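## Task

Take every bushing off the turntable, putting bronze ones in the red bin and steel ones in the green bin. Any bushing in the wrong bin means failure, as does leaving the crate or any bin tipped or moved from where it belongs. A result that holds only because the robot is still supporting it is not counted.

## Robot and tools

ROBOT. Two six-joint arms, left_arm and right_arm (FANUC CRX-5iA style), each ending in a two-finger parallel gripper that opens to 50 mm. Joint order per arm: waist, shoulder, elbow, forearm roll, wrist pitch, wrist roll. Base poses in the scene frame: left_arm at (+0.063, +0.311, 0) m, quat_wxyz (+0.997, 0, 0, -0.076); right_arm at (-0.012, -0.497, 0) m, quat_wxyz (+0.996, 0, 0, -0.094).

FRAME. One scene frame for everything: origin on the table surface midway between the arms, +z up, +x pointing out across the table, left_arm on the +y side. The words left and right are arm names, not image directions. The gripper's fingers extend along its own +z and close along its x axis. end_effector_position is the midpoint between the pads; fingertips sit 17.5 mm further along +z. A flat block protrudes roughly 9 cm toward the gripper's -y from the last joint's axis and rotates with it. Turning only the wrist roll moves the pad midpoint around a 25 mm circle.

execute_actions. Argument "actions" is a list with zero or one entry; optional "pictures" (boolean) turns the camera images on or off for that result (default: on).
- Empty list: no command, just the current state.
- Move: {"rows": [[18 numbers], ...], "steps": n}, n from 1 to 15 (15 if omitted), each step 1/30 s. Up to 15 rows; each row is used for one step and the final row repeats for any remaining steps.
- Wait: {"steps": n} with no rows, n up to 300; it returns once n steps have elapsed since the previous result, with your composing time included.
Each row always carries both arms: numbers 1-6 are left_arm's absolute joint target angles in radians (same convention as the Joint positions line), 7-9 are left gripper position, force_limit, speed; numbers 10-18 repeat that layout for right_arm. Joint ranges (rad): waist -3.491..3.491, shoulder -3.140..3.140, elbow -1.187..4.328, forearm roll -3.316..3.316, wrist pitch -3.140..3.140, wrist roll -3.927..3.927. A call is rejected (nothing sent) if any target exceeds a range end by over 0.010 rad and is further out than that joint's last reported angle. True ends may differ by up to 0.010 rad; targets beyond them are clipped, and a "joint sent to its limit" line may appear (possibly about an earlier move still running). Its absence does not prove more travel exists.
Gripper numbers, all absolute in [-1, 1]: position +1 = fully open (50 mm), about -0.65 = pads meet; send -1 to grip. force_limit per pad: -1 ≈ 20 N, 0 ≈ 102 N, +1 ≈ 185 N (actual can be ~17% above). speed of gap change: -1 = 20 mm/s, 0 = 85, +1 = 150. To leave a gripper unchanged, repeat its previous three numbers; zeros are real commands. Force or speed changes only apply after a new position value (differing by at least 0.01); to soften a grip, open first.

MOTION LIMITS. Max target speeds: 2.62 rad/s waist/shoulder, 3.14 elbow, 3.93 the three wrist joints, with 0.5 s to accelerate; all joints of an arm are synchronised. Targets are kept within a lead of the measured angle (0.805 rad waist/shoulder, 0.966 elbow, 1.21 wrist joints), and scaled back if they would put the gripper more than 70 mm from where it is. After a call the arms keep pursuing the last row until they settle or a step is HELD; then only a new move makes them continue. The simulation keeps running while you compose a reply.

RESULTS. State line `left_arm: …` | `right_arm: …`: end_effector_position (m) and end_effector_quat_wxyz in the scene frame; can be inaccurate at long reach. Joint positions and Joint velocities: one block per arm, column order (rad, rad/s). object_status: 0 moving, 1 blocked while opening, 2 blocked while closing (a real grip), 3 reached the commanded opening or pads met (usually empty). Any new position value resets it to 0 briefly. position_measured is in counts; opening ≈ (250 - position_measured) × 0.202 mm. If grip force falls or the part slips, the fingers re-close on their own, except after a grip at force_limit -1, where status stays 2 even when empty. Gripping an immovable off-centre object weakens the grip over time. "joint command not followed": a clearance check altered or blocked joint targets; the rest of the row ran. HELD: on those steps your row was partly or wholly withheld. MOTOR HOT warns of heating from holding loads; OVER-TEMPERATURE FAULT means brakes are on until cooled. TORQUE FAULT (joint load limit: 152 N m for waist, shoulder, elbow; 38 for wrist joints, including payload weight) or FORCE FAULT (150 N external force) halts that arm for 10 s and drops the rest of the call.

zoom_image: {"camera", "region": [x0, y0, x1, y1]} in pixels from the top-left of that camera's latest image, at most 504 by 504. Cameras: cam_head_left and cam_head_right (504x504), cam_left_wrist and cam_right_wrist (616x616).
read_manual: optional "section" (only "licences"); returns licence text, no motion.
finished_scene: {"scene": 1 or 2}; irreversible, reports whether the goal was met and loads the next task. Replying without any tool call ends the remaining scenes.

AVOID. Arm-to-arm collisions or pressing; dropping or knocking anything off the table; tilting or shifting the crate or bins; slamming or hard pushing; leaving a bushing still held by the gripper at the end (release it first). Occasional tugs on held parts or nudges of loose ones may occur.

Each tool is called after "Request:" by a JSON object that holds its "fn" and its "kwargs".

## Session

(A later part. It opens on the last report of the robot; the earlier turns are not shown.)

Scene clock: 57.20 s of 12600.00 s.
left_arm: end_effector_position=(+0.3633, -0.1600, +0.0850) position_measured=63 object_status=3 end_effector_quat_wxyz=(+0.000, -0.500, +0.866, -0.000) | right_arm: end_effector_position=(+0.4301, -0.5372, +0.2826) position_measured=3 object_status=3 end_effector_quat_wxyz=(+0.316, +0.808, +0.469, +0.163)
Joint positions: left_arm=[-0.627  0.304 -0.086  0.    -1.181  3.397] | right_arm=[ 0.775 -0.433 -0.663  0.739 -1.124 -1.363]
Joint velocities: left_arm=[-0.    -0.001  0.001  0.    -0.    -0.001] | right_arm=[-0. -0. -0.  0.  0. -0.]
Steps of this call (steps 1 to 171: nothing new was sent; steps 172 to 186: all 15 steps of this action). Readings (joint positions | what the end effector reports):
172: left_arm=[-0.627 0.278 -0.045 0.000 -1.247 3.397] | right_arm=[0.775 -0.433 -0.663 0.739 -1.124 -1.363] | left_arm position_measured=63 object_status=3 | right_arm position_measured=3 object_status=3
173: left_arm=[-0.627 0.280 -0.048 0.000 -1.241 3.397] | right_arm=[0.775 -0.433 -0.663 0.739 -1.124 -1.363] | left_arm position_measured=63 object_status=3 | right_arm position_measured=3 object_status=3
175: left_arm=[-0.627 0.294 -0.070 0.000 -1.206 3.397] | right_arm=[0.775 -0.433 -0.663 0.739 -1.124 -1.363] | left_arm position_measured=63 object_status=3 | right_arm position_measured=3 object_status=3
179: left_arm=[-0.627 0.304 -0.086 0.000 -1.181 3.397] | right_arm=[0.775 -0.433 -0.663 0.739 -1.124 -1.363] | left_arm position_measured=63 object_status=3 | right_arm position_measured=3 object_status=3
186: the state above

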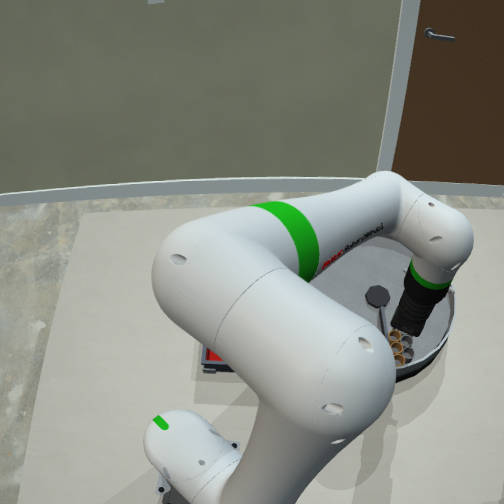

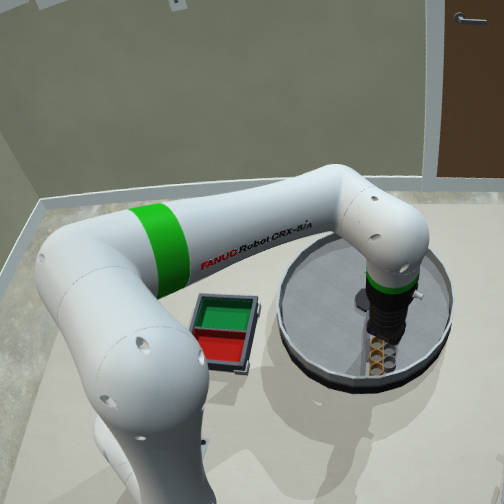

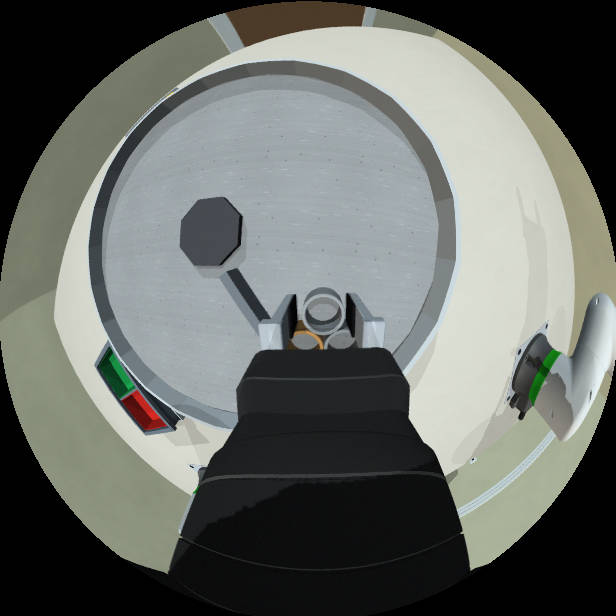

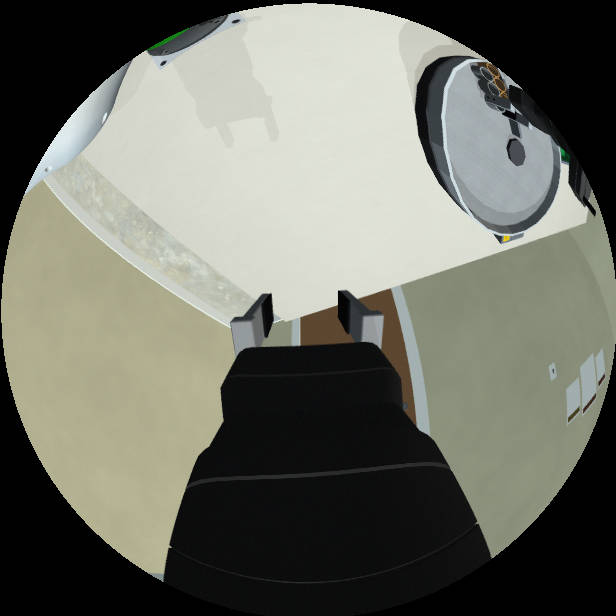

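Request:
{"fn": "execute_actions", "kwargs": {"actions": [{"rows":[[-0.627,0.316,-0.102,0,-1.153,3.397,0.6,-0.6,1,0.775,-0.433,-0.663,0.739,-1.124,-1.363,1,0,0]],"steps":8},{"steps":1}]}}

Request:
{"fn": "execute_actions", "kwargs": {"actions": [{"rows":[[-0.627,0.316,-0.102,0,-1.153,3.397,0.6,-0.6,1,0.775,-0.433,-0.663,0.739,-1.124,-1.363,1,0,0]],"steps":8}], "pictures": false}}

Request:
{"fn": "execute_actions", "kwargs": {"actions": [{"rows":[[-0.627,0.316,-0.102,0,-1.153,3.397,-1,-0.6,0,0.775,-0.433,-0.663,0.739,-1.124,-1.363,1,0,0]],"steps":12}], "pictures": false}}

Request:
{"fn": "execute_actions", "kwargs": {"actions": [{"rows":[[-0.627,0.26,-0.006,0,-1.305,3.397,-1,-0.6,0,0.775,-0.433,-0.663,0.739,-1.124,-1.363,1,0,0]],"steps":10}], "pictures": false}}

Request:
{"fn": "execute_actions", "kwargs": {"actions": [{"rows":[[0.241,-0.227,-0.501,0,-1.297,3.053,-1,-0.6,0,0.775,-0.433,-0.663,0.739,-1.124,-1.363,1,0,0]]}], "pictures": false}}

Request:
{"fn": "execute_actions", "kwargs": {"actions": [{"steps":40}]}}


Scene clock: 68.23 s of 12600.00 s.
left_arm: end_effector_position=(+0.3632, -0.1599, +0.0722) position_measured=63 object_status=3 end_effector_quat_wxyz=(-0.000, -0.500, +0.866, +0.000) | right_arm: end_effector_position=(+0.4301, -0.5372, +0.2826) position_measured=3 object_status=3 end_effector_quat_wxyz=(+0.316, +0.808, +0.469, +0.163)
Joint positions: left_arm=[-0.627  0.316 -0.102 -0.    -1.153  3.397] | right_arm=[ 0.775 -0.433 -0.663  0.739 -1.124 -1.363]
Joint velocities: left_arm=[-0.002 -0.001  0.    -0.    -0.001 -0.001] | right_arm=[-0.001  0.     0.    -0.001 -0.    -0.001]
Steps of this call (steps 1 to 15: the robot went on to your last target; steps 16 to 323: nothing new was sent; steps 324 to 331: all 8 steps of this action). Readings (joint positions | what the end effector reports):
324: left_arm=[-0.627 0.304 -0.086 0.000 -1.180 3.397] | right_arm=[0.775 -0.433 -0.663 0.739 -1.124 -1.363] | left_arm position_measured=63 object_status=3 | right_arm position_measured=3 object_status=3
325: left_arm=[-0.627 0.306 -0.089 0.000 -1.174 3.397] | right_arm=[0.775 -0.433 -0.663 0.739 -1.124 -1.363] | left_arm position_measured=63 object_status=3 | right_arm position_measured=3 object_status=3
327: left_arm=[-0.627 0.316 -0.101 -0.000 -1.155 3.397] | right_arm=[0.775 -0.433 -0.663 0.739 -1.124 -1.363] | left_arm position_measured=63 object_status=3 | right_arm position_measured=3 object_status=3
331: the state above

Scene clock: 68.63 s of 12600.00 s.
left_arm: end_effector_position=(+0.3632, -0.1600, +0.0722) position_measured=96 object_status=2 end_effector_quat_wxyz=(-0.000, -0.500, +0.866, +0.000) | right_arm: end_effector_position=(+0.4301, -0.5372, +0.2826) position_measured=3 object_status=3 end_effector_quat_wxyz=(+0.316, +0.808, +0.469, +0.163)
Joint positions: left_arm=[-0.627  0.316 -0.102  0.    -1.153  3.397] | right_arm=[ 0.775 -0.433 -0.663  0.739 -1.124 -1.363]
Joint velocities: left_arm=[-0.     0.001 -0.    -0.     0.    -0.001] | right_arm=[ 0.001  0.    -0.     0.001 -0.001  0.001]
Steps of this call (steps 1 to 12: all 12 steps of this action). Readings (joint positions | what the end effector reports):
1: left_arm=[-0.627 0.316 -0.102 -0.000 -1.153 3.397] | right_arm=[0.775 -0.433 -0.663 0.739 -1.124 -1.363] | left_arm position_measured=71 object_status=0 | right_arm position_measured=3 object_status=3
2: left_arm=[-0.627 0.316 -0.102 0.000 -1.153 3.397] | right_arm=[0.775 -0.433 -0.663 0.739 -1.124 -1.363] | left_arm position_measured=85 object_status=0 | right_arm position_measured=3 object_status=3
4: left_arm=[-0.627 0.316 -0.102 0.000 -1.153 3.397] | right_arm=[0.775 -0.433 -0.663 0.739 -1.124 -1.363] | left_arm position_measured=96 object_status=0 | right_arm position_measured=3 object_status=3
8: left_arm=[-0.627 0.316 -0.102 0.000 -1.153 3.397] | right_arm=[0.775 -0.433 -0.663 0.739 -1.124 -1.363] | left_arm position_measured=96 object_status=0 | right_arm position_measured=3 object_status=3
12: the state above

Scene clock: 68.97 s of 12600.00 s.
left_arm: end_effector_position=(+0.3631, -0.1599, +0.1401) position_measured=96 object_status=2 end_effector_quat_wxyz=(-0.000, -0.500, +0.866, +0.000) | right_arm: end_effector_position=(+0.4301, -0.5372, +0.2826) position_measured=3 object_status=3 end_effector_quat_wxyz=(+0.316, +0.808, +0.469, +0.163)
Joint positions: left_arm=[-0.627  0.26  -0.006  0.    -1.305  3.397] | right_arm=[ 0.775 -0.433 -0.663  0.739 -1.124 -1.363]
Joint velocities: left_arm=[-0.001  0.006  0.    -0.007 -0.011  0.   ] | right_arm=[-0.    -0.     0.    -0.001 -0.    -0.001]
Steps of this call (steps 1 to 10: all 10 steps of this action). Readings (joint positions | what the end effector reports):
1: left_arm=[-0.627 0.316 -0.102 0.000 -1.153 3.397] | right_arm=[0.775 -0.433 -0.663 0.739 -1.124 -1.363] | left_arm position_measured=96 object_status=2 | right_arm position_measured=3 object_status=3
2: left_arm=[-0.627 0.314 -0.098 -0.000 -1.159 3.397] | right_arm=[0.775 -0.433 -0.663 0.739 -1.124 -1.363] | left_arm position_measured=96 object_status=2 | right_arm position_measured=3 object_status=3
4: left_arm=[-0.627 0.300 -0.074 -0.000 -1.197 3.397] | right_arm=[0.775 -0.433 -0.663 0.739 -1.124 -1.363] | left_arm position_measured=96 object_status=2 | right_arm position_measured=3 object_status=3
8: left_arm=[-0.627 0.262 -0.010 0.000 -1.298 3.397] | right_arm=[0.775 -0.433 -0.663 0.739 -1.124 -1.363] | left_arm position_measured=96 object_status=2 | right_arm position_measured=3 object_status=3
10: the state above

Scene clock: 69.47 s of 12600.00 s.
left_arm: end_effector_position=(+0.4318, +0.0019, +0.1514) position_measured=96 object_status=2 end_effector_quat_wxyz=(-0.000, -0.588, +0.809, +0.001) | right_arm: end_effector_position=(+0.4301, -0.5372, +0.2826) position_measured=3 object_status=3 end_effector_quat_wxyz=(+0.316, +0.808, +0.469, +0.163)
Joint positions: left_arm=[-0.277  0.061 -0.209  0.    -1.302  3.257] | right_arm=[ 0.775 -0.433 -0.663  0.739 -1.124 -1.363]
Joint velocities: left_arm=[ 0.928 -0.52  -0.524 -0.001  0.009 -0.363] | right_arm=[-0.001 -0.     0.    -0.     0.     0.   ]
Steps of this call (steps 1 to 15: all 15 steps of this action). Readings (joint positions | what the end effector reports):
1: left_arm=[-0.627 0.260 -0.006 0.000 -1.305 3.397] | right_arm=[0.775 -0.433 -0.663 0.739 -1.124 -1.363] | left_arm position_measured=96 object_status=2 | right_arm position_measured=3 object_status=3
2: left_arm=[-0.623 0.258 -0.009 0.000 -1.305 3.396] | right_arm=[0.775 -0.433 -0.663 0.739 -1.124 -1.363] | left_arm position_measured=96 object_status=2 | right_arm position_measured=3 object_status=3
4: left_arm=[-0.598 0.242 -0.025 0.000 -1.305 3.385] | right_arm=[0.775 -0.433 -0.663 0.739 -1.124 -1.363] | left_arm position_measured=96 object_status=2 | right_arm position_measured=3 object_status=3
8: left_arm=[-0.490 0.180 -0.089 0.000 -1.304 3.341] | right_arm=[0.775 -0.433 -0.663 0.739 -1.124 -1.363] | left_arm position_measured=96 object_status=2 | right_arm position_measured=3 object_status=3
15: the state above

Scene clock: 70.80 s of 12600.00 s.
left_arm: end_effector_position=(+0.4198, +0.2097, +0.1401) position_measured=96 object_status=2 end_effector_quat_wxyz=(+0.000, +0.707, -0.707, -0.000) | right_arm: end_effector_position=(+0.4301, -0.5372, +0.2826) position_measured=3 object_status=3 end_effector_quat_wxyz=(+0.316, +0.808, +0.469, +0.163)
Joint positions: left_arm=[ 0.241 -0.227 -0.501 -0.    -1.297  3.053] | right_arm=[ 0.775 -0.433 -0.663  0.739 -1.124 -1.363]
Joint velocities: left_arm=[ 0.001 -0.    -0.     0.001  0.001  0.   ] | right_arm=[-0.001 -0.     0.    -0.     0.    -0.   ]
Steps of this call (steps 1 to 40: the robot went on to your last target). Readings (joint positions | what the end effector reports):
1: left_arm=[-0.246 0.044 -0.227 0.000 -1.301 3.245] | right_arm=[0.775 -0.433 -0.663 0.739 -1.124 -1.363] | left_arm position_measured=96 object_status=2 | right_arm position_measured=3 object_status=3
2: left_arm=[-0.214 0.026 -0.245 0.000 -1.301 3.232] | right_arm=[0.775 -0.433 -0.663 0.739 -1.124 -1.363] | left_arm position_measured=96 object_status=2 | right_arm position_measured=3 object_status=3
4: left_arm=[-0.149 -0.010 -0.281 0.000 -1.301 3.206] | right_arm=[0.775 -0.433 -0.663 0.739 -1.124 -1.363] | left_arm position_measured=96 object_status=2 | right_arm position_measured=3 object_status=3
8: left_arm=[-0.014 -0.085 -0.357 0.000 -1.299 3.154] | right_arm=[0.775 -0.433 -0.663 0.739 -1.124 -1.363] | left_arm position_measured=96 object_status=2 | right_arm position_measured=3 object_status=3
40: the state above

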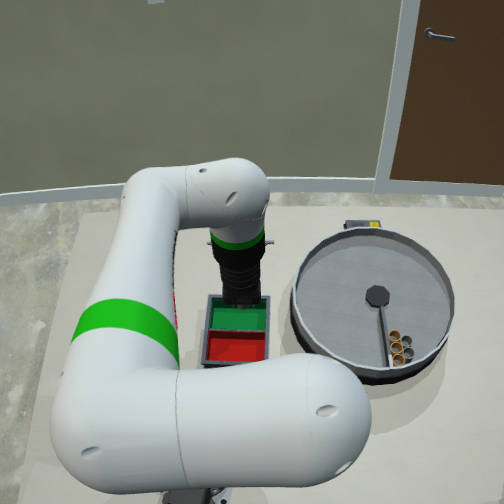

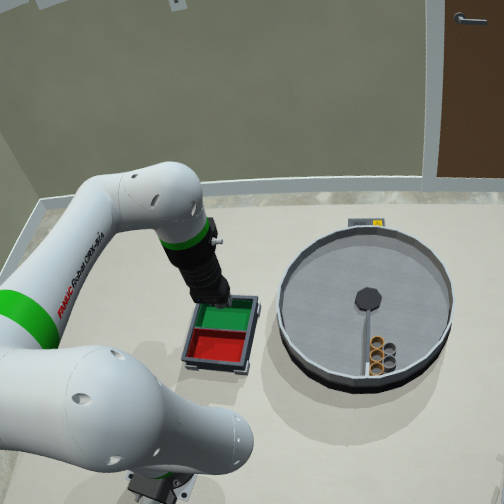

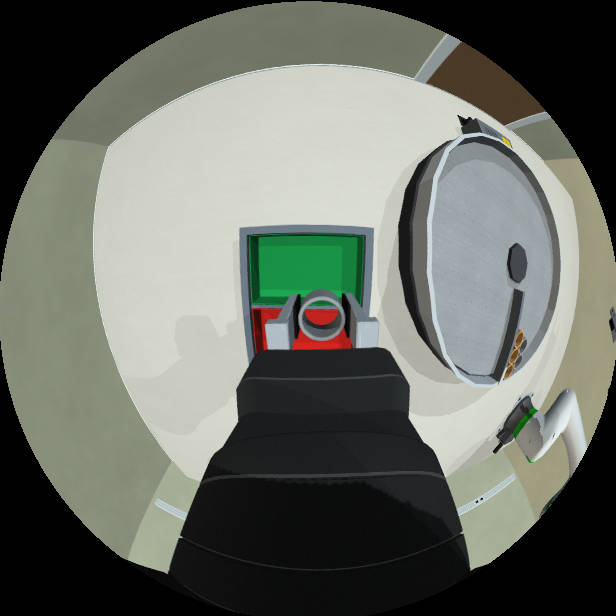

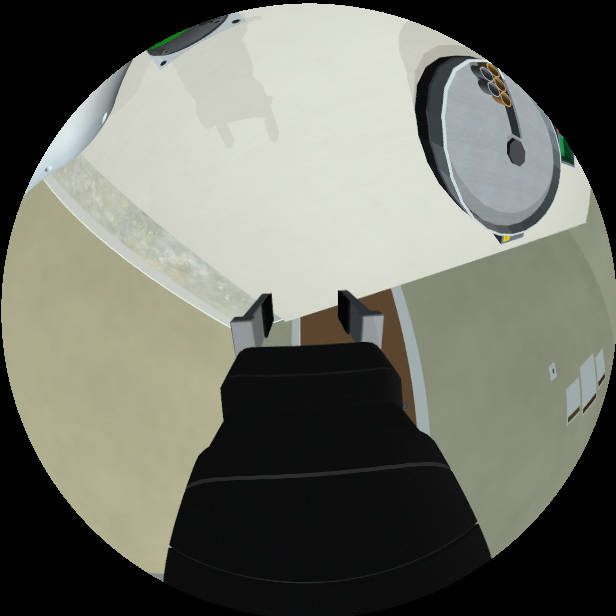

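Request:
{"fn": "execute_actions", "kwargs": {"actions": [{"rows":[[0.43,-0.116,-0.458,0,-1.229,1.293,-1,-0.6,0,0.775,-0.433,-0.663,0.739,-1.124,-1.363,1,0,0]]}], "pictures": false}}

Request:
{"fn": "execute_actions", "kwargs": {"actions": [{"steps":20}]}}

Scene clock: 78.33 s of 12600.00 s.
left_arm: end_effector_position=(+0.4444, +0.2366, +0.1282) position_measured=96 object_status=2 end_effector_quat_wxyz=(-0.000, -0.395, +0.918, +0.000) | right_arm: end_effector_position=(+0.4301, -0.5372, +0.2826) position_measured=3 object_status=3 end_effector_quat_wxyz=(+0.316, +0.808, +0.469, +0.163)
Joint positions: left_arm=[ 0.358 -0.158 -0.474  0.    -1.255  2.179] | right_arm=[ 0.775 -0.433 -0.663  0.739 -1.124 -1.363]
Joint velocities: left_arm=[ 0.304  0.179  0.069 -0.001  0.107 -3.564] | right_arm=[-0.001 -0.     0.     0.001 -0.002 -0.001]
Steps of this call (steps 1 to 15: the robot went on to your last target; steps 16 to 211: nothing new was sent; steps 212 to 226: all 15 steps of this action). Readings (joint positions | what the end effector reports):
212: left_arm=[0.241 -0.227 -0.501 0.000 -1.297 3.052] | right_arm=[0.775 -0.433 -0.663 0.739 -1.124 -1.363] | left_arm position_measured=96 object_status=2 | right_arm position_measured=3 object_status=3
213: left_arm=[0.242 -0.227 -0.501 0.000 -1.297 3.046] | right_arm=[0.775 -0.433 -0.663 0.739 -1.124 -1.363] | left_arm position_measured=96 object_status=2 | right_arm position_measured=3 object_status=3
215: left_arm=[0.248 -0.223 -0.500 0.000 -1.295 3.008] | right_arm=[0.775 -0.433 -0.663 0.739 -1.124 -1.363] | left_arm position_measured=96 object_status=2 | right_arm position_measured=3 object_status=3
219: left_arm=[0.276 -0.207 -0.493 0.000 -1.285 2.829] | right_arm=[0.775 -0.433 -0.663 0.739 -1.124 -1.363] | left_arm position_measured=96 object_status=2 | right_arm position_measured=3 object_status=3
226: the state above

Scene clock: 79.00 s of 12600.00 s.
left_arm: end_effector_position=(+0.4425, +0.2587, +0.1200) position_measured=96 object_status=2 end_effector_quat_wxyz=(-0.000, +0.000, +1.000, -0.000) | right_arm: end_effector_position=(+0.4301, -0.5372, +0.2826) position_measured=3 object_status=3 end_effector_quat_wxyz=(+0.316, +0.808, +0.469, +0.163)
Joint positions: left_arm=[ 0.43  -0.116 -0.458  0.    -1.229  1.293] | right_arm=[ 0.775 -0.433 -0.663  0.739 -1.124 -1.363]
Joint velocities: left_arm=[-0.    -0.     0.    -0.    -0.001 -0.   ] | right_arm=[ 0.001 -0.    -0.     0.001 -0.     0.   ]
Steps of this call (steps 1 to 20: the robot went on to your last target). Readings (joint positions | what the end effector reports):
1: left_arm=[0.368 -0.152 -0.472 0.000 -1.251 2.060] | right_arm=[0.775 -0.433 -0.663 0.739 -1.124 -1.363] | left_arm position_measured=96 object_status=2 | right_arm position_measured=3 object_status=3
2: left_arm=[0.377 -0.147 -0.470 0.000 -1.248 1.949] | right_arm=[0.775 -0.433 -0.663 0.739 -1.124 -1.363] | left_arm position_measured=96 object_status=2 | right_arm position_measured=3 object_status=3
4: left_arm=[0.393 -0.138 -0.466 0.000 -1.242 1.753] | right_arm=[0.775 -0.433 -0.663 0.739 -1.124 -1.363] | left_arm position_measured=96 object_status=2 | right_arm position_measured=3 object_status=3
8: left_arm=[0.417 -0.124 -0.461 0.000 -1.234 1.465] | right_arm=[0.775 -0.433 -0.663 0.739 -1.124 -1.363] | left_arm position_measured=96 object_status=2 | right_arm position_measured=3 object_status=3
20: the state above

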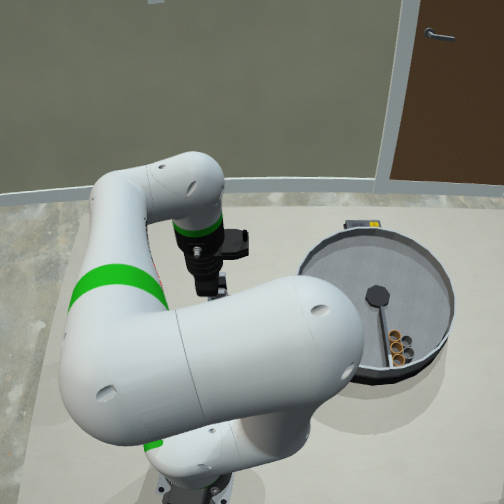

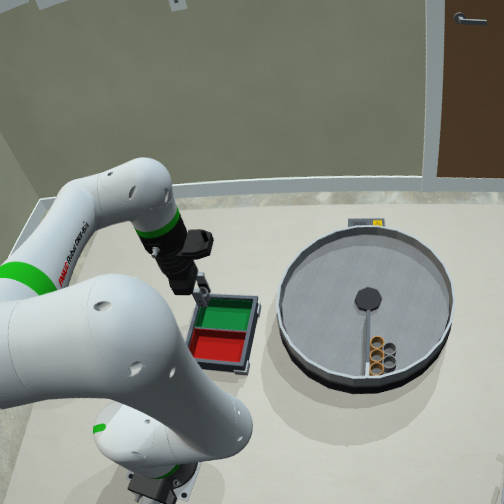

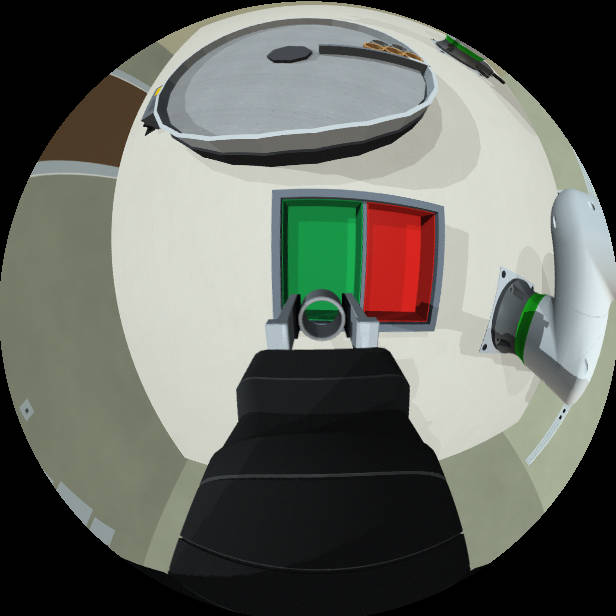

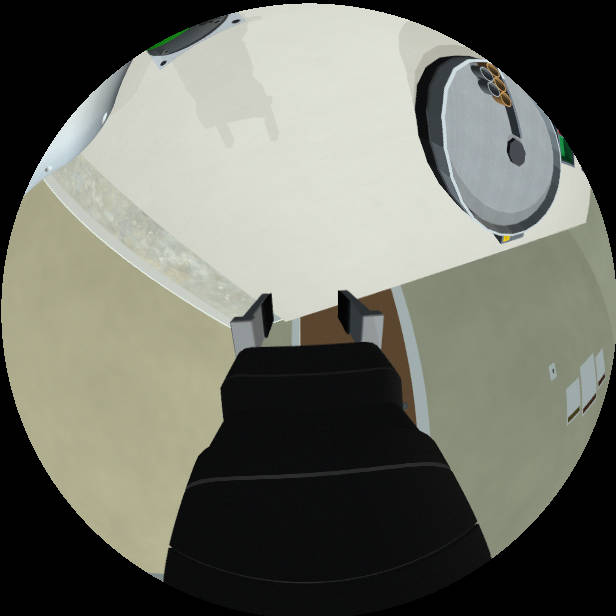

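Request:
{"fn": "execute_actions", "kwargs": {"actions": [{"rows":[[0.42,-0.041,-0.556,0,-1.056,1.3,-1,-0.6,0,0.775,-0.433,-0.663,0.739,-1.124,-1.363,1,0,0]],"steps":13}], "pictures": false}}

Request:
{"fn": "execute_actions", "kwargs": {"actions": [{"rows":[[0.42,-0.041,-0.556,0,-1.056,1.3,0.6,-0.6,0,0.775,-0.433,-0.663,0.739,-1.124,-1.363,1,0,0]],"steps":8}]}}

Request:
{"fn": "execute_actions", "kwargs": {"actions": [{"rows":[[0.42,-0.116,-0.458,0,-1.229,1.3,0.6,-0.6,0,0.775,-0.433,-0.663,0.739,-1.124,-1.363,1,0,0]],"steps":10}], "pictures": false}}

Request:
{"fn": "execute_actions", "kwargs": {"actions": [{"rows":[[-0.67,0.241,-0.091,0,-1.239,3.44,0.6,-0.6,0,0.775,-0.433,-0.663,0.739,-1.124,-1.363,1,0,0]]}], "pictures": false}}

Request:
{"fn": "execute_actions", "kwargs": {"actions": [{"steps":45}]}}

Scene clock: 88.90 s of 12600.00 s.
left_arm: end_effector_position=(+0.4420, +0.2549, +0.0550) position_measured=96 object_status=2 end_effector_quat_wxyz=(+0.000, +0.002, +1.000, +0.000) | right_arm: end_effector_position=(+0.4301, -0.5372, +0.2826) position_measured=3 object_status=3 end_effector_quat_wxyz=(+0.316, +0.808, +0.469, +0.163)
Joint positions: left_arm=[ 0.42  -0.041 -0.556 -0.    -1.056  1.3  ] | right_arm=[ 0.775 -0.433 -0.663  0.739 -1.124 -1.363]
Joint velocities: left_arm=[-0.     0.    -0.002  0.001 -0.     0.   ] | right_arm=[ 0.    -0.    -0.    -0.    -0.001  0.   ]
Steps of this call (steps 1 to 15: the robot went on to your last target; steps 16 to 284: nothing new was sent; steps 285 to 297: all 13 steps of this action). Readings (joint positions | what the end effector reports):
285: left_arm=[0.430 -0.116 -0.458 -0.000 -1.228 1.293] | right_arm=[0.775 -0.433 -0.663 0.739 -1.124 -1.363] | left_arm position_measured=96 object_status=2 | right_arm position_measured=3 object_status=3
286: left_arm=[0.430 -0.113 -0.461 -0.000 -1.222 1.293] | right_arm=[0.775 -0.433 -0.663 0.739 -1.124 -1.363] | left_arm position_measured=96 object_status=2 | right_arm position_measured=3 object_status=3
288: left_arm=[0.428 -0.097 -0.483 -0.000 -1.185 1.294] | right_arm=[0.775 -0.433 -0.663 0.739 -1.124 -1.363] | left_arm position_measured=96 object_status=2 | right_arm position_measured=3 object_status=3
292: left_arm=[0.421 -0.047 -0.548 -0.000 -1.071 1.299] | right_arm=[0.775 -0.433 -0.663 0.739 -1.124 -1.363] | left_arm position_measured=96 object_status=2 | right_arm position_measured=3 object_status=3
297: the state above

Scene clock: 89.17 s of 12600.00 s.
left_arm: end_effector_position=(+0.4419, +0.2549, +0.0549) position_measured=63 object_status=0 end_effector_quat_wxyz=(-0.000, +0.002, +1.000, -0.000) | right_arm: end_effector_position=(+0.4301, -0.5372, +0.2826) position_measured=3 object_status=3 end_effector_quat_wxyz=(+0.316, +0.808, +0.469, +0.163)
Joint positions: left_arm=[ 0.42  -0.041 -0.556 -0.    -1.056  1.3  ] | right_arm=[ 0.775 -0.433 -0.663  0.739 -1.124 -1.363]
Joint velocities: left_arm=[-0.     0.    -0.001 -0.     0.     0.   ] | right_arm=[-0.    -0.    -0.     0.    -0.001 -0.   ]
Steps of this call (steps 1 to 8: all 8 steps of this action). Readings (joint positions | what the end effector reports):
1: left_arm=[0.420 -0.041 -0.556 -0.000 -1.056 1.300] | right_arm=[0.775 -0.433 -0.663 0.739 -1.124 -1.363] | left_arm position_measured=88 object_status=0 | right_arm position_measured=3 object_status=3
2: left_arm=[0.420 -0.041 -0.556 -0.000 -1.056 1.300] | right_arm=[0.775 -0.433 -0.663 0.739 -1.124 -1.363] | left_arm position_measured=74 object_status=0 | right_arm position_measured=3 object_status=3
4: left_arm=[0.420 -0.041 -0.556 -0.000 -1.056 1.300] | right_arm=[0.775 -0.433 -0.663 0.739 -1.124 -1.363] | left_arm position_measured=63 object_status=0 | right_arm position_measured=3 object_status=3
8: the state above

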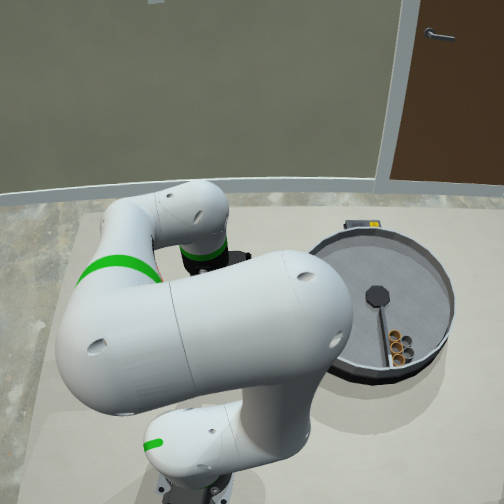

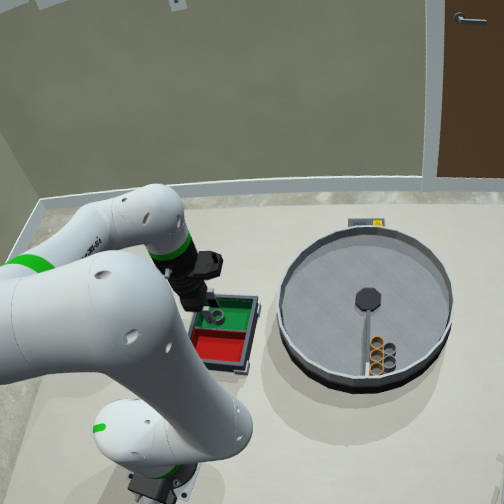

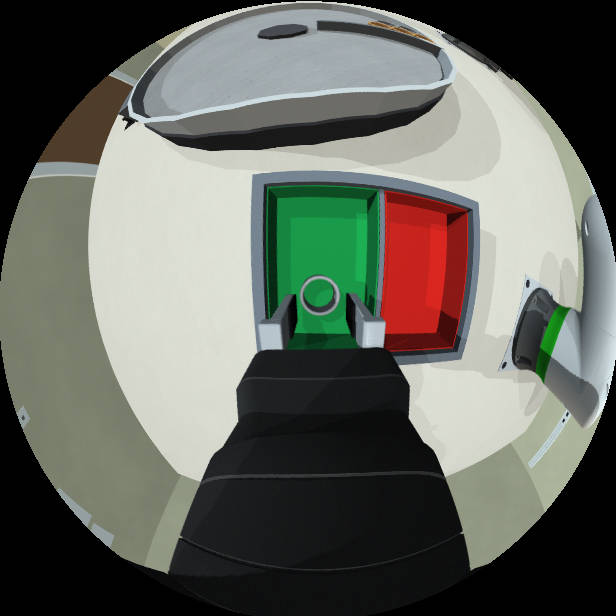

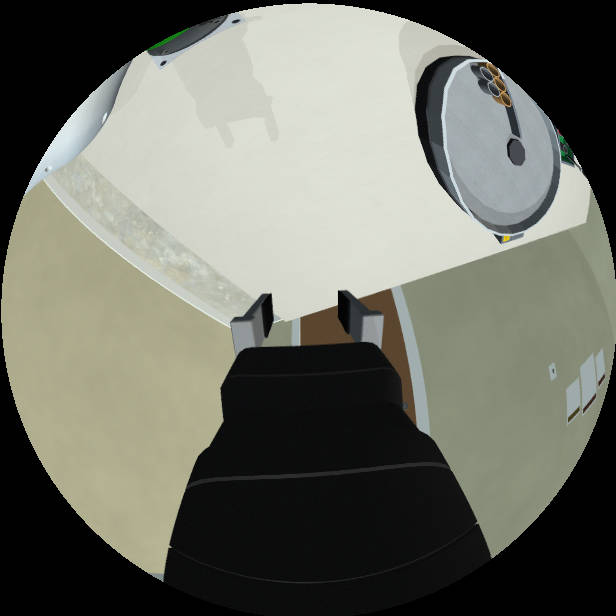

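Scene clock: 89.50 s of 12600.00 s.
left_arm: end_effector_position=(+0.4422, +0.2549, +0.1199) position_measured=63 object_status=3 end_effector_quat_wxyz=(+0.000, +0.002, +1.000, -0.000) | right_arm: end_effector_position=(+0.4301, -0.5372, +0.2826) position_measured=3 object_status=3 end_effector_quat_wxyz=(+0.316, +0.808, +0.469, +0.163)
Joint positions: left_arm=[ 0.42  -0.116 -0.458  0.    -1.228  1.3  ] | right_arm=[ 0.775 -0.433 -0.663  0.739 -1.124 -1.363]
Joint velocities: left_arm=[-0.001 -0.003  0.006 -0.    -0.028 -0.   ] | right_arm=[ 0.001  0.     0.    -0.    -0.001 -0.002]
Steps of this call (steps 1 to 10: all 10 steps of this action). Readings (joint positions | what the end effector reports):
1: left_arm=[0.420 -0.041 -0.556 -0.000 -1.056 1.300] | right_arm=[0.775 -0.433 -0.663 0.739 -1.124 -1.363] | left_arm position_measured=63 object_status=0 | right_arm position_measured=3 object_status=3
2: left_arm=[0.420 -0.043 -0.553 -0.000 -1.062 1.300] | right_arm=[0.775 -0.433 -0.663 0.739 -1.124 -1.363] | left_arm position_measured=63 object_status=0 | right_arm position_measured=3 object_status=3
4: left_arm=[0.420 -0.060 -0.531 -0.000 -1.100 1.300] | right_arm=[0.775 -0.433 -0.663 0.739 -1.124 -1.363] | left_arm position_measured=63 object_status=3 | right_arm position_measured=3 object_status=3
8: left_arm=[0.420 -0.110 -0.466 0.000 -1.214 1.300] | right_arm=[0.775 -0.433 -0.663 0.739 -1.124 -1.363] | left_arm position_measured=63 object_status=3 | right_arm position_measured=3 object_status=3
10: the state above

Scene clock: 90.00 s of 12600.00 s.
left_arm: end_effector_position=(+0.4664, +0.1079, +0.1237) position_measured=63 object_status=3 end_effector_quat_wxyz=(-0.001, -0.095, +0.995, +0.000) | right_arm: end_effector_position=(+0.4301, -0.5372, +0.2826) position_measured=3 object_status=3 end_effector_quat_wxyz=(+0.316, +0.808, +0.469, +0.163)
Joint positions: left_arm=[ 0.034  0.029 -0.31   0.    -1.233  1.88 ] | right_arm=[ 0.775 -0.433 -0.663  0.739 -1.124 -1.363]
Joint velocities: left_arm=[-0.97   0.29   0.302 -0.    -0.009  1.53 ] | right_arm=[ 0.  0. -0. -0. -0.  0.]
Steps of this call (steps 1 to 15: all 15 steps of this action). Readings (joint positions | what the end effector reports):
1: left_arm=[0.420 -0.116 -0.458 0.000 -1.229 1.301] | right_arm=[0.775 -0.433 -0.663 0.739 -1.124 -1.363] | left_arm position_measured=63 object_status=3 | right_arm position_measured=3 object_status=3
2: left_arm=[0.416 -0.114 -0.456 0.000 -1.229 1.307] | right_arm=[0.775 -0.433 -0.663 0.739 -1.124 -1.363] | left_arm position_measured=63 object_status=3 | right_arm position_measured=3 object_status=3
4: left_arm=[0.390 -0.102 -0.445 0.000 -1.229 1.345] | right_arm=[0.775 -0.433 -0.663 0.739 -1.124 -1.363] | left_arm position_measured=63 object_status=3 | right_arm position_measured=3 object_status=3
8: left_arm=[0.274 -0.051 -0.393 0.000 -1.231 1.520] | right_arm=[0.775 -0.433 -0.663 0.739 -1.124 -1.363] | left_arm position_measured=63 object_status=3 | right_arm position_measured=3 object_status=3
15: the state above

Scene clock: 91.50 s of 12600.00 s.
left_arm: end_effector_position=(+0.3324, -0.1597, +0.1150) position_measured=63 object_status=3 end_effector_quat_wxyz=(-0.000, -0.500, +0.866, +0.000) | right_arm: end_effector_position=(+0.4301, -0.5372, +0.2826) position_measured=3 object_status=3 end_effector_quat_wxyz=(+0.316, +0.808, +0.469, +0.163)
Joint positions: left_arm=[-0.67   0.241 -0.091 -0.    -1.239  3.44 ] | right_arm=[ 0.775 -0.433 -0.663  0.739 -1.124 -1.363]
Joint velocities: left_arm=[-0.  0. -0.  0.  0. -0.] | right_arm=[ 0.    -0.    -0.     0.001  0.    -0.   ]
Steps of this call (steps 1 to 45: the robot went on to your last target). Readings (joint positions | what the end effector reports):
1: left_arm=[0.002 0.039 -0.300 0.000 -1.233 1.933] | right_arm=[0.775 -0.433 -0.663 0.739 -1.124 -1.363] | left_arm position_measured=63 object_status=3 | right_arm position_measured=3 object_status=3
2: left_arm=[-0.030 0.048 -0.290 0.000 -1.233 1.987] | right_arm=[0.775 -0.433 -0.663 0.739 -1.124 -1.363] | left_arm position_measured=63 object_status=3 | right_arm position_measured=3 object_status=3
4: left_arm=[-0.091 0.067 -0.271 0.000 -1.234 2.100] | right_arm=[0.775 -0.433 -0.663 0.739 -1.124 -1.363] | left_arm position_measured=63 object_status=3 | right_arm position_measured=3 object_status=3
8: left_arm=[-0.207 0.102 -0.235 0.000 -1.235 2.345] | right_arm=[0.775 -0.433 -0.663 0.739 -1.124 -1.363] | left_arm position_measured=63 object_status=3 | right_arm position_measured=3 object_status=3
45: the state above
All arms were judged still, so your last target was given up. Only a new action makes them travel on or press farther. Fingers that are still opening or closing keep moving.

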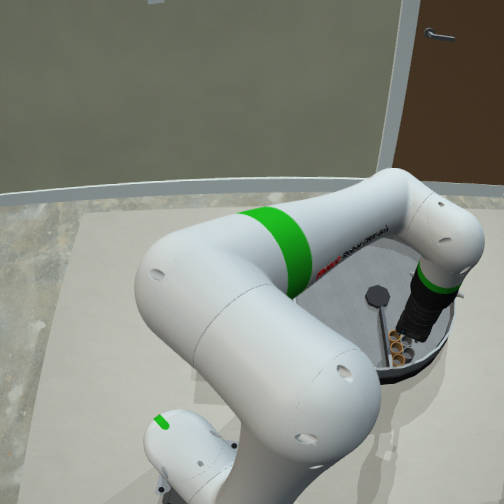

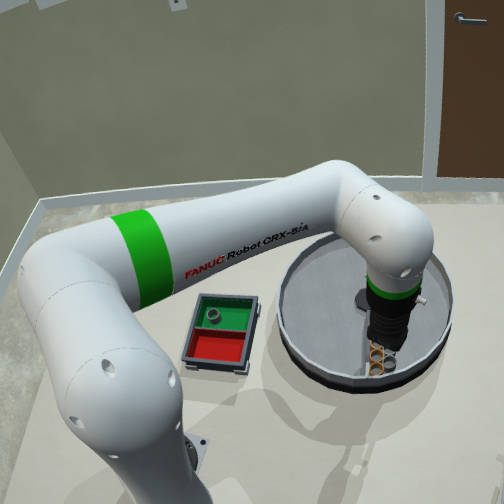

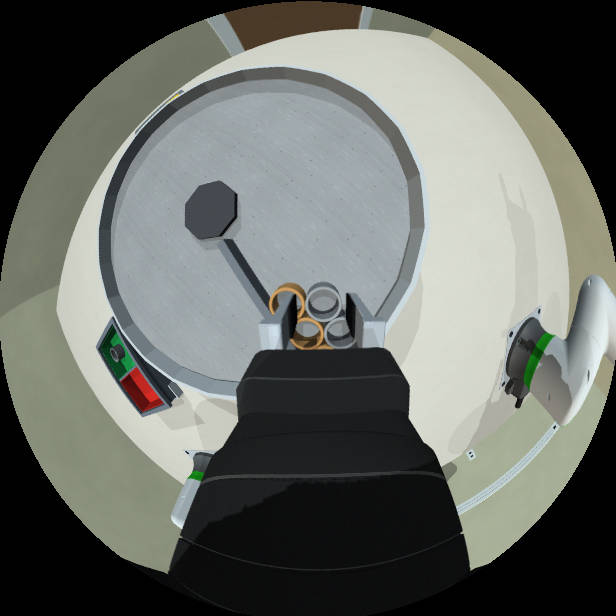

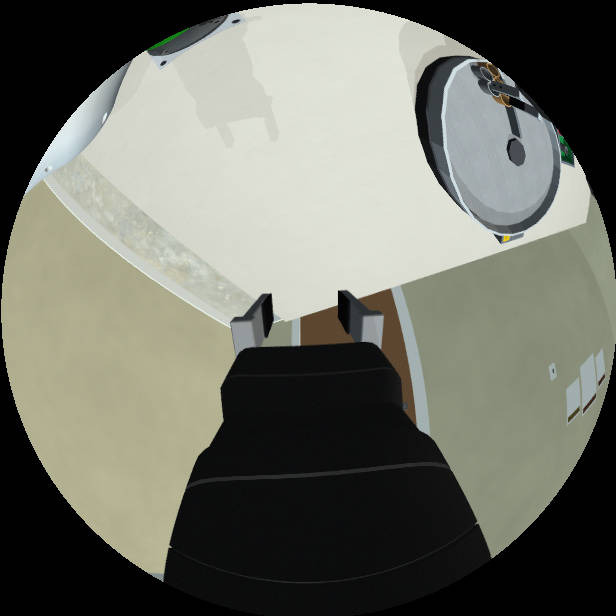

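Request:
{"fn": "execute_actions", "kwargs": {"actions": [{"rows":[[-0.6545,0.26,-0.067,0,-1.244,2.9,0.5,-0.6,0,0.775,-0.433,-0.663,0.739,-1.124,-1.363,1,0,0]]}], "pictures": false}}

Request:
{"fn": "execute_actions", "kwargs": {"actions": [{"rows":[[-0.6545,0.298,-0.125,0,-1.148,2.9,0.5,-0.6,0,0.775,-0.433,-0.663,0.739,-1.124,-1.363,1,0,0]],"steps":12}], "pictures": false}}

Request:
{"fn": "execute_actions", "kwargs": {"actions": [{"rows":[[-0.65,0.274,-0.155,0,-1.142,2.897,0.5,-0.6,0,0.775,-0.433,-0.663,0.739,-1.124,-1.363,1,0,0]],"steps":10}], "pictures": false}}

Request:
{"fn": "execute_actions", "kwargs": {"actions": [{"rows":[[-0.65,0.274,-0.155,0,-1.142,2.897,-1,-0.6,0,0.775,-0.433,-0.663,0.739,-1.124,-1.363,1,0,0]],"steps":12}], "pictures": false}}

Request:
{"fn": "execute_actions", "kwargs": {"actions": [{"rows":[[-0.65,0.218,-0.058,0,-1.295,2.897,-1,-0.6,0,0.775,-0.433,-0.663,0.739,-1.124,-1.363,1,0,0]],"steps":12}]}}

Scene clock: 103.57 s of 12600.00 s.
left_arm: end_effector_position=(+0.3359, -0.1708, +0.1151) position_measured=78 object_status=3 end_effector_quat_wxyz=(-0.000, -0.264, +0.965, +0.000) | right_arm: end_effector_position=(+0.4301, -0.5372, +0.2826) position_measured=3 object_status=3 end_effector_quat_wxyz=(+0.316, +0.808, +0.469, +0.163)
Joint positions: left_arm=[-0.655  0.26  -0.068 -0.    -1.244  2.912] | right_arm=[ 0.775 -0.433 -0.663  0.739 -1.124 -1.363]
Joint velocities: left_arm=[ 0.012  0.015  0.018 -0.    -0.005 -0.408] | right_arm=[-0.001 -0.     0.    -0.001 -0.001  0.   ]
Steps of this call (steps 1 to 347: nothing new was sent; steps 348 to 362: all 15 steps of this action). Readings (joint positions | what the end effector reports):
348: left_arm=[-0.670 0.241 -0.091 -0.000 -1.239 3.440] | right_arm=[0.775 -0.433 -0.663 0.739 -1.124 -1.363] | left_arm position_measured=71 object_status=0 | right_arm position_measured=3 object_status=3
349: left_arm=[-0.670 0.241 -0.091 -0.000 -1.239 3.434] | right_arm=[0.775 -0.433 -0.663 0.739 -1.124 -1.363] | left_arm position_measured=78 object_status=0 | right_arm position_measured=3 object_status=3
351: left_arm=[-0.669 0.243 -0.089 -0.000 -1.239 3.396] | right_arm=[0.775 -0.433 -0.663 0.739 -1.124 -1.363] | left_arm position_measured=78 object_status=0 | right_arm position_measured=3 object_status=3
355: left_arm=[-0.664 0.249 -0.081 -0.000 -1.241 3.216] | right_arm=[0.775 -0.433 -0.663 0.739 -1.124 -1.363] | left_arm position_measured=78 object_status=0 | right_arm position_measured=3 object_status=3
362: the state above

Scene clock: 103.97 s of 12600.00 s.
left_arm: end_effector_position=(+0.3359, -0.1709, +0.0725) position_measured=78 object_status=3 end_effector_quat_wxyz=(+0.000, -0.258, +0.966, +0.000) | right_arm: end_effector_position=(+0.4301, -0.5372, +0.2826) position_measured=3 object_status=3 end_effector_quat_wxyz=(+0.316, +0.808, +0.469, +0.163)
Joint positions: left_arm=[-0.654  0.298 -0.125 -0.    -1.148  2.9  ] | right_arm=[ 0.775 -0.433 -0.663  0.739 -1.124 -1.363]
Joint velocities: left_arm=[-0.002 -0.     0.     0.     0.    -0.001] | right_arm=[ 0.001  0.    -0.     0.     0.     0.   ]
Steps of this call (steps 1 to 12: all 12 steps of this action). Readings (joint positions | what the end effector reports):
1: left_arm=[-0.655 0.260 -0.067 -0.000 -1.244 2.903] | right_arm=[0.775 -0.433 -0.663 0.739 -1.124 -1.363] | left_arm position_measured=78 object_status=3 | right_arm position_measured=3 object_status=3
2: left_arm=[-0.655 0.262 -0.070 -0.000 -1.238 2.901] | right_arm=[0.775 -0.433 -0.663 0.739 -1.124 -1.363] | left_arm position_measured=78 object_status=3 | right_arm position_measured=3 object_status=3
4: left_arm=[-0.655 0.277 -0.093 0.000 -1.200 2.900] | right_arm=[0.775 -0.433 -0.663 0.739 -1.124 -1.363] | left_arm position_measured=78 object_status=3 | right_arm position_measured=3 object_status=3
8: left_arm=[-0.654 0.298 -0.125 -0.000 -1.149 2.900] | right_arm=[0.775 -0.433 -0.663 0.739 -1.124 -1.363] | left_arm position_measured=78 object_status=3 | right_arm position_measured=3 object_status=3
12: the state above

Scene clock: 114.13 s of 12600.00 s.
left_arm: end_effector_position=(+0.3347, -0.1686, +0.0751) position_measured=78 object_status=3 end_effector_quat_wxyz=(+0.002, -0.259, +0.966, -0.007) | right_arm: end_effector_position=(+0.4301, -0.5372, +0.2826) position_measured=3 object_status=3 end_effector_quat_wxyz=(+0.316, +0.808, +0.469, +0.163)
Joint positions: left_arm=[-0.651  0.278 -0.146  0.004 -1.131  2.897] | right_arm=[ 0.775 -0.433 -0.663  0.739 -1.124 -1.363]
Joint velocities: left_arm=[ 0.  0. -0. -0.  0. -0.] | right_arm=[ 0.002  0.     0.    -0.001  0.001  0.   ]
FORCE FAULT: contact force on the left arm reached its limit, and that arm stopped for 10 seconds. The contact can be on any part of that arm, not only on its tool. That arm's remaining commands of this call were not run. That arm holds still and accepts commands again. Move the arm away from the contact; if what it grips holds it there, let go first. Pushing or pulling that hard again can fault the arm again.
The stop of the left arm began at step 5 of this call (marked STOPPED below). From that step on that arm followed nothing that you had sent. 6 of its steps, steps kept back included, did not run and will not run. Nothing is kept back now, and the robot has no last target.
Steps of this call (steps 1 to 10: all 10 steps of this action; steps 11 to 305: the stop continued). Readings (joint positions | what the end effector reports):
1: left_arm=[-0.654 0.298 -0.125 -0.000 -1.148 2.900] | right_arm=[0.775 -0.433 -0.663 0.739 -1.124 -1.363] | left_arm position_measured=78 object_status=3 | right_arm position_measured=3 object_status=3
2: left_arm=[-0.654 0.294 -0.130 0.000 -1.147 2.899] | right_arm=[0.775 -0.433 -0.663 0.739 -1.124 -1.363] | left_arm position_measured=78 object_status=3 | right_arm position_measured=3 object_status=3
4: left_arm=[-0.651 0.278 -0.148 0.002 -1.136 2.897] | right_arm=[0.775 -0.433 -0.663 0.739 -1.124 -1.363] | left_arm position_measured=78 object_status=3 | right_arm position_measured=3 object_status=3
5: left_arm=[-0.651 0.278 -0.147 0.004 -1.132 2.897] | right_arm=[0.775 -0.433 -0.663 0.739 -1.124 -1.363] | left_arm position_measured=78 object_status=3 | right_arm position_measured=3 object_status=3 STOPPED (the left arm)
8: left_arm=[-0.651 0.278 -0.146 0.004 -1.131 2.897] | right_arm=[0.775 -0.433 -0.663 0.739 -1.124 -1.363] | left_arm position_measured=78 object_status=3 | right_arm position_measured=3 object_status=3
305: the state above

Scene clock: 114.17 s of 12600.00 s.
left_arm: end_effector_position=(+0.3347, -0.1687, +0.0751) position_measured=78 object_status=3 end_effector_quat_wxyz=(+0.002, -0.259, +0.966, -0.008) | right_arm: end_effector_position=(+0.4301, -0.5372, +0.2826) position_measured=3 object_status=3 end_effector_quat_wxyz=(+0.316, +0.808, +0.469, +0.163)
Joint positions: left_arm=[-0.651  0.278 -0.146  0.004 -1.131  2.897] | right_arm=[ 0.775 -0.433 -0.663  0.739 -1.124 -1.363]
Joint velocities: left_arm=[-0.001 -0.001 -0.     0.    -0.001  0.001] | right_arm=[ 0.001  0.     0.     0.     0.001 -0.001]
A stop began in an earlier call of the same reply, so what this call sent did not run. Send another action.
Steps of this call (step 1: nothing new was sent). Readings (joint positions | what the end effector reports):
1: the state above

Scene clock: 114.20 s of 12600.00 s.
left_arm: end_effector_position=(+0.3347, -0.1687, +0.0751) position_measured=78 object_status=3 end_effector_quat_wxyz=(+0.002, -0.259, +0.966, -0.008) | right_arm: end_effector_position=(+0.4301, -0.5372, +0.2826) position_measured=3 object_status=3 end_effector_quat_wxyz=(+0.316, +0.808, +0.469, +0.163)
Joint positions: left_arm=[-0.651  0.278 -0.146  0.004 -1.131  2.897] | right_arm=[ 0.775 -0.433 -0.663  0.739 -1.124 -1.363]
Joint velocities: left_arm=[-0.001  0.     0.001  0.     0.001  0.   ] | right_arm=[-0.    -0.     0.     0.    -0.001 -0.   ]
A stop began in an earlier call of the same reply, so what this call sent did not run. Send another action.
Steps of this call (step 1: nothing new was sent). Readings (joint positions | what the end effector reports):
1: the state above

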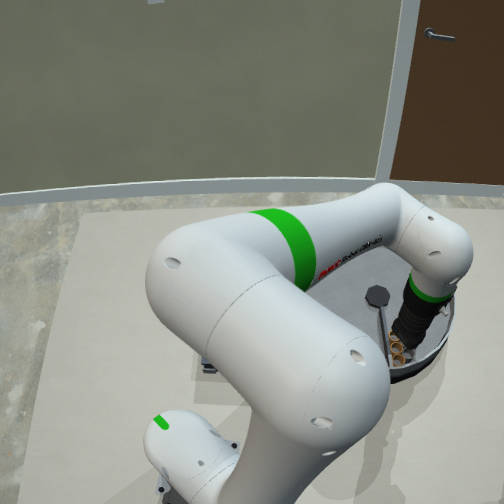

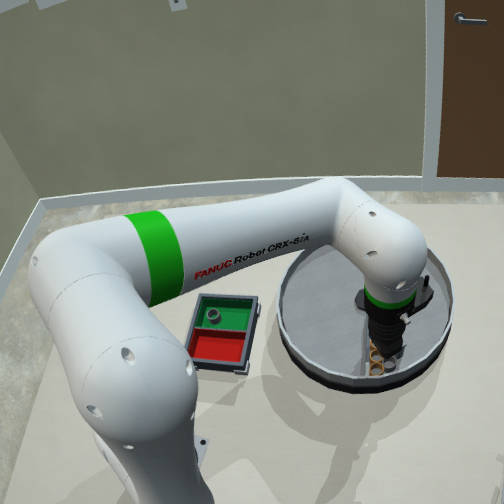

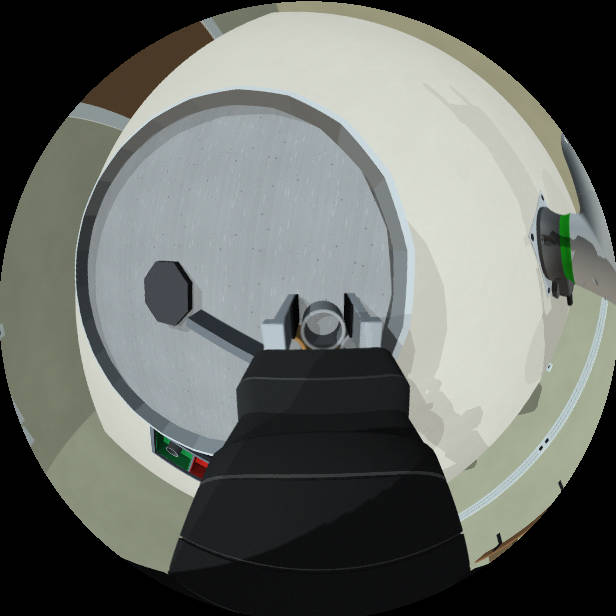

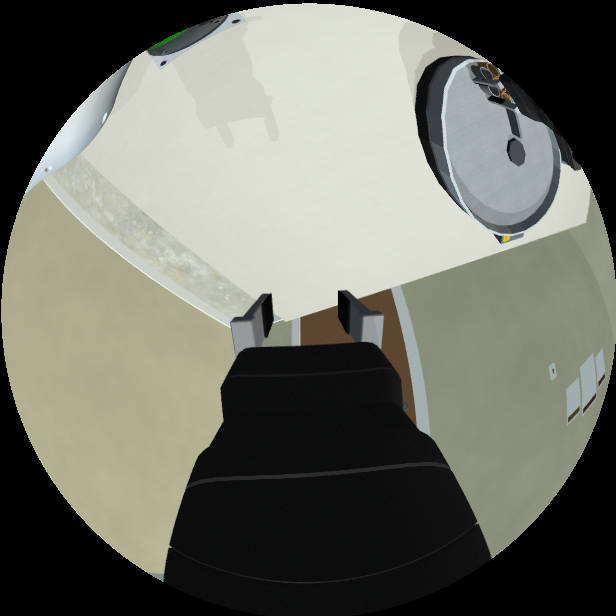

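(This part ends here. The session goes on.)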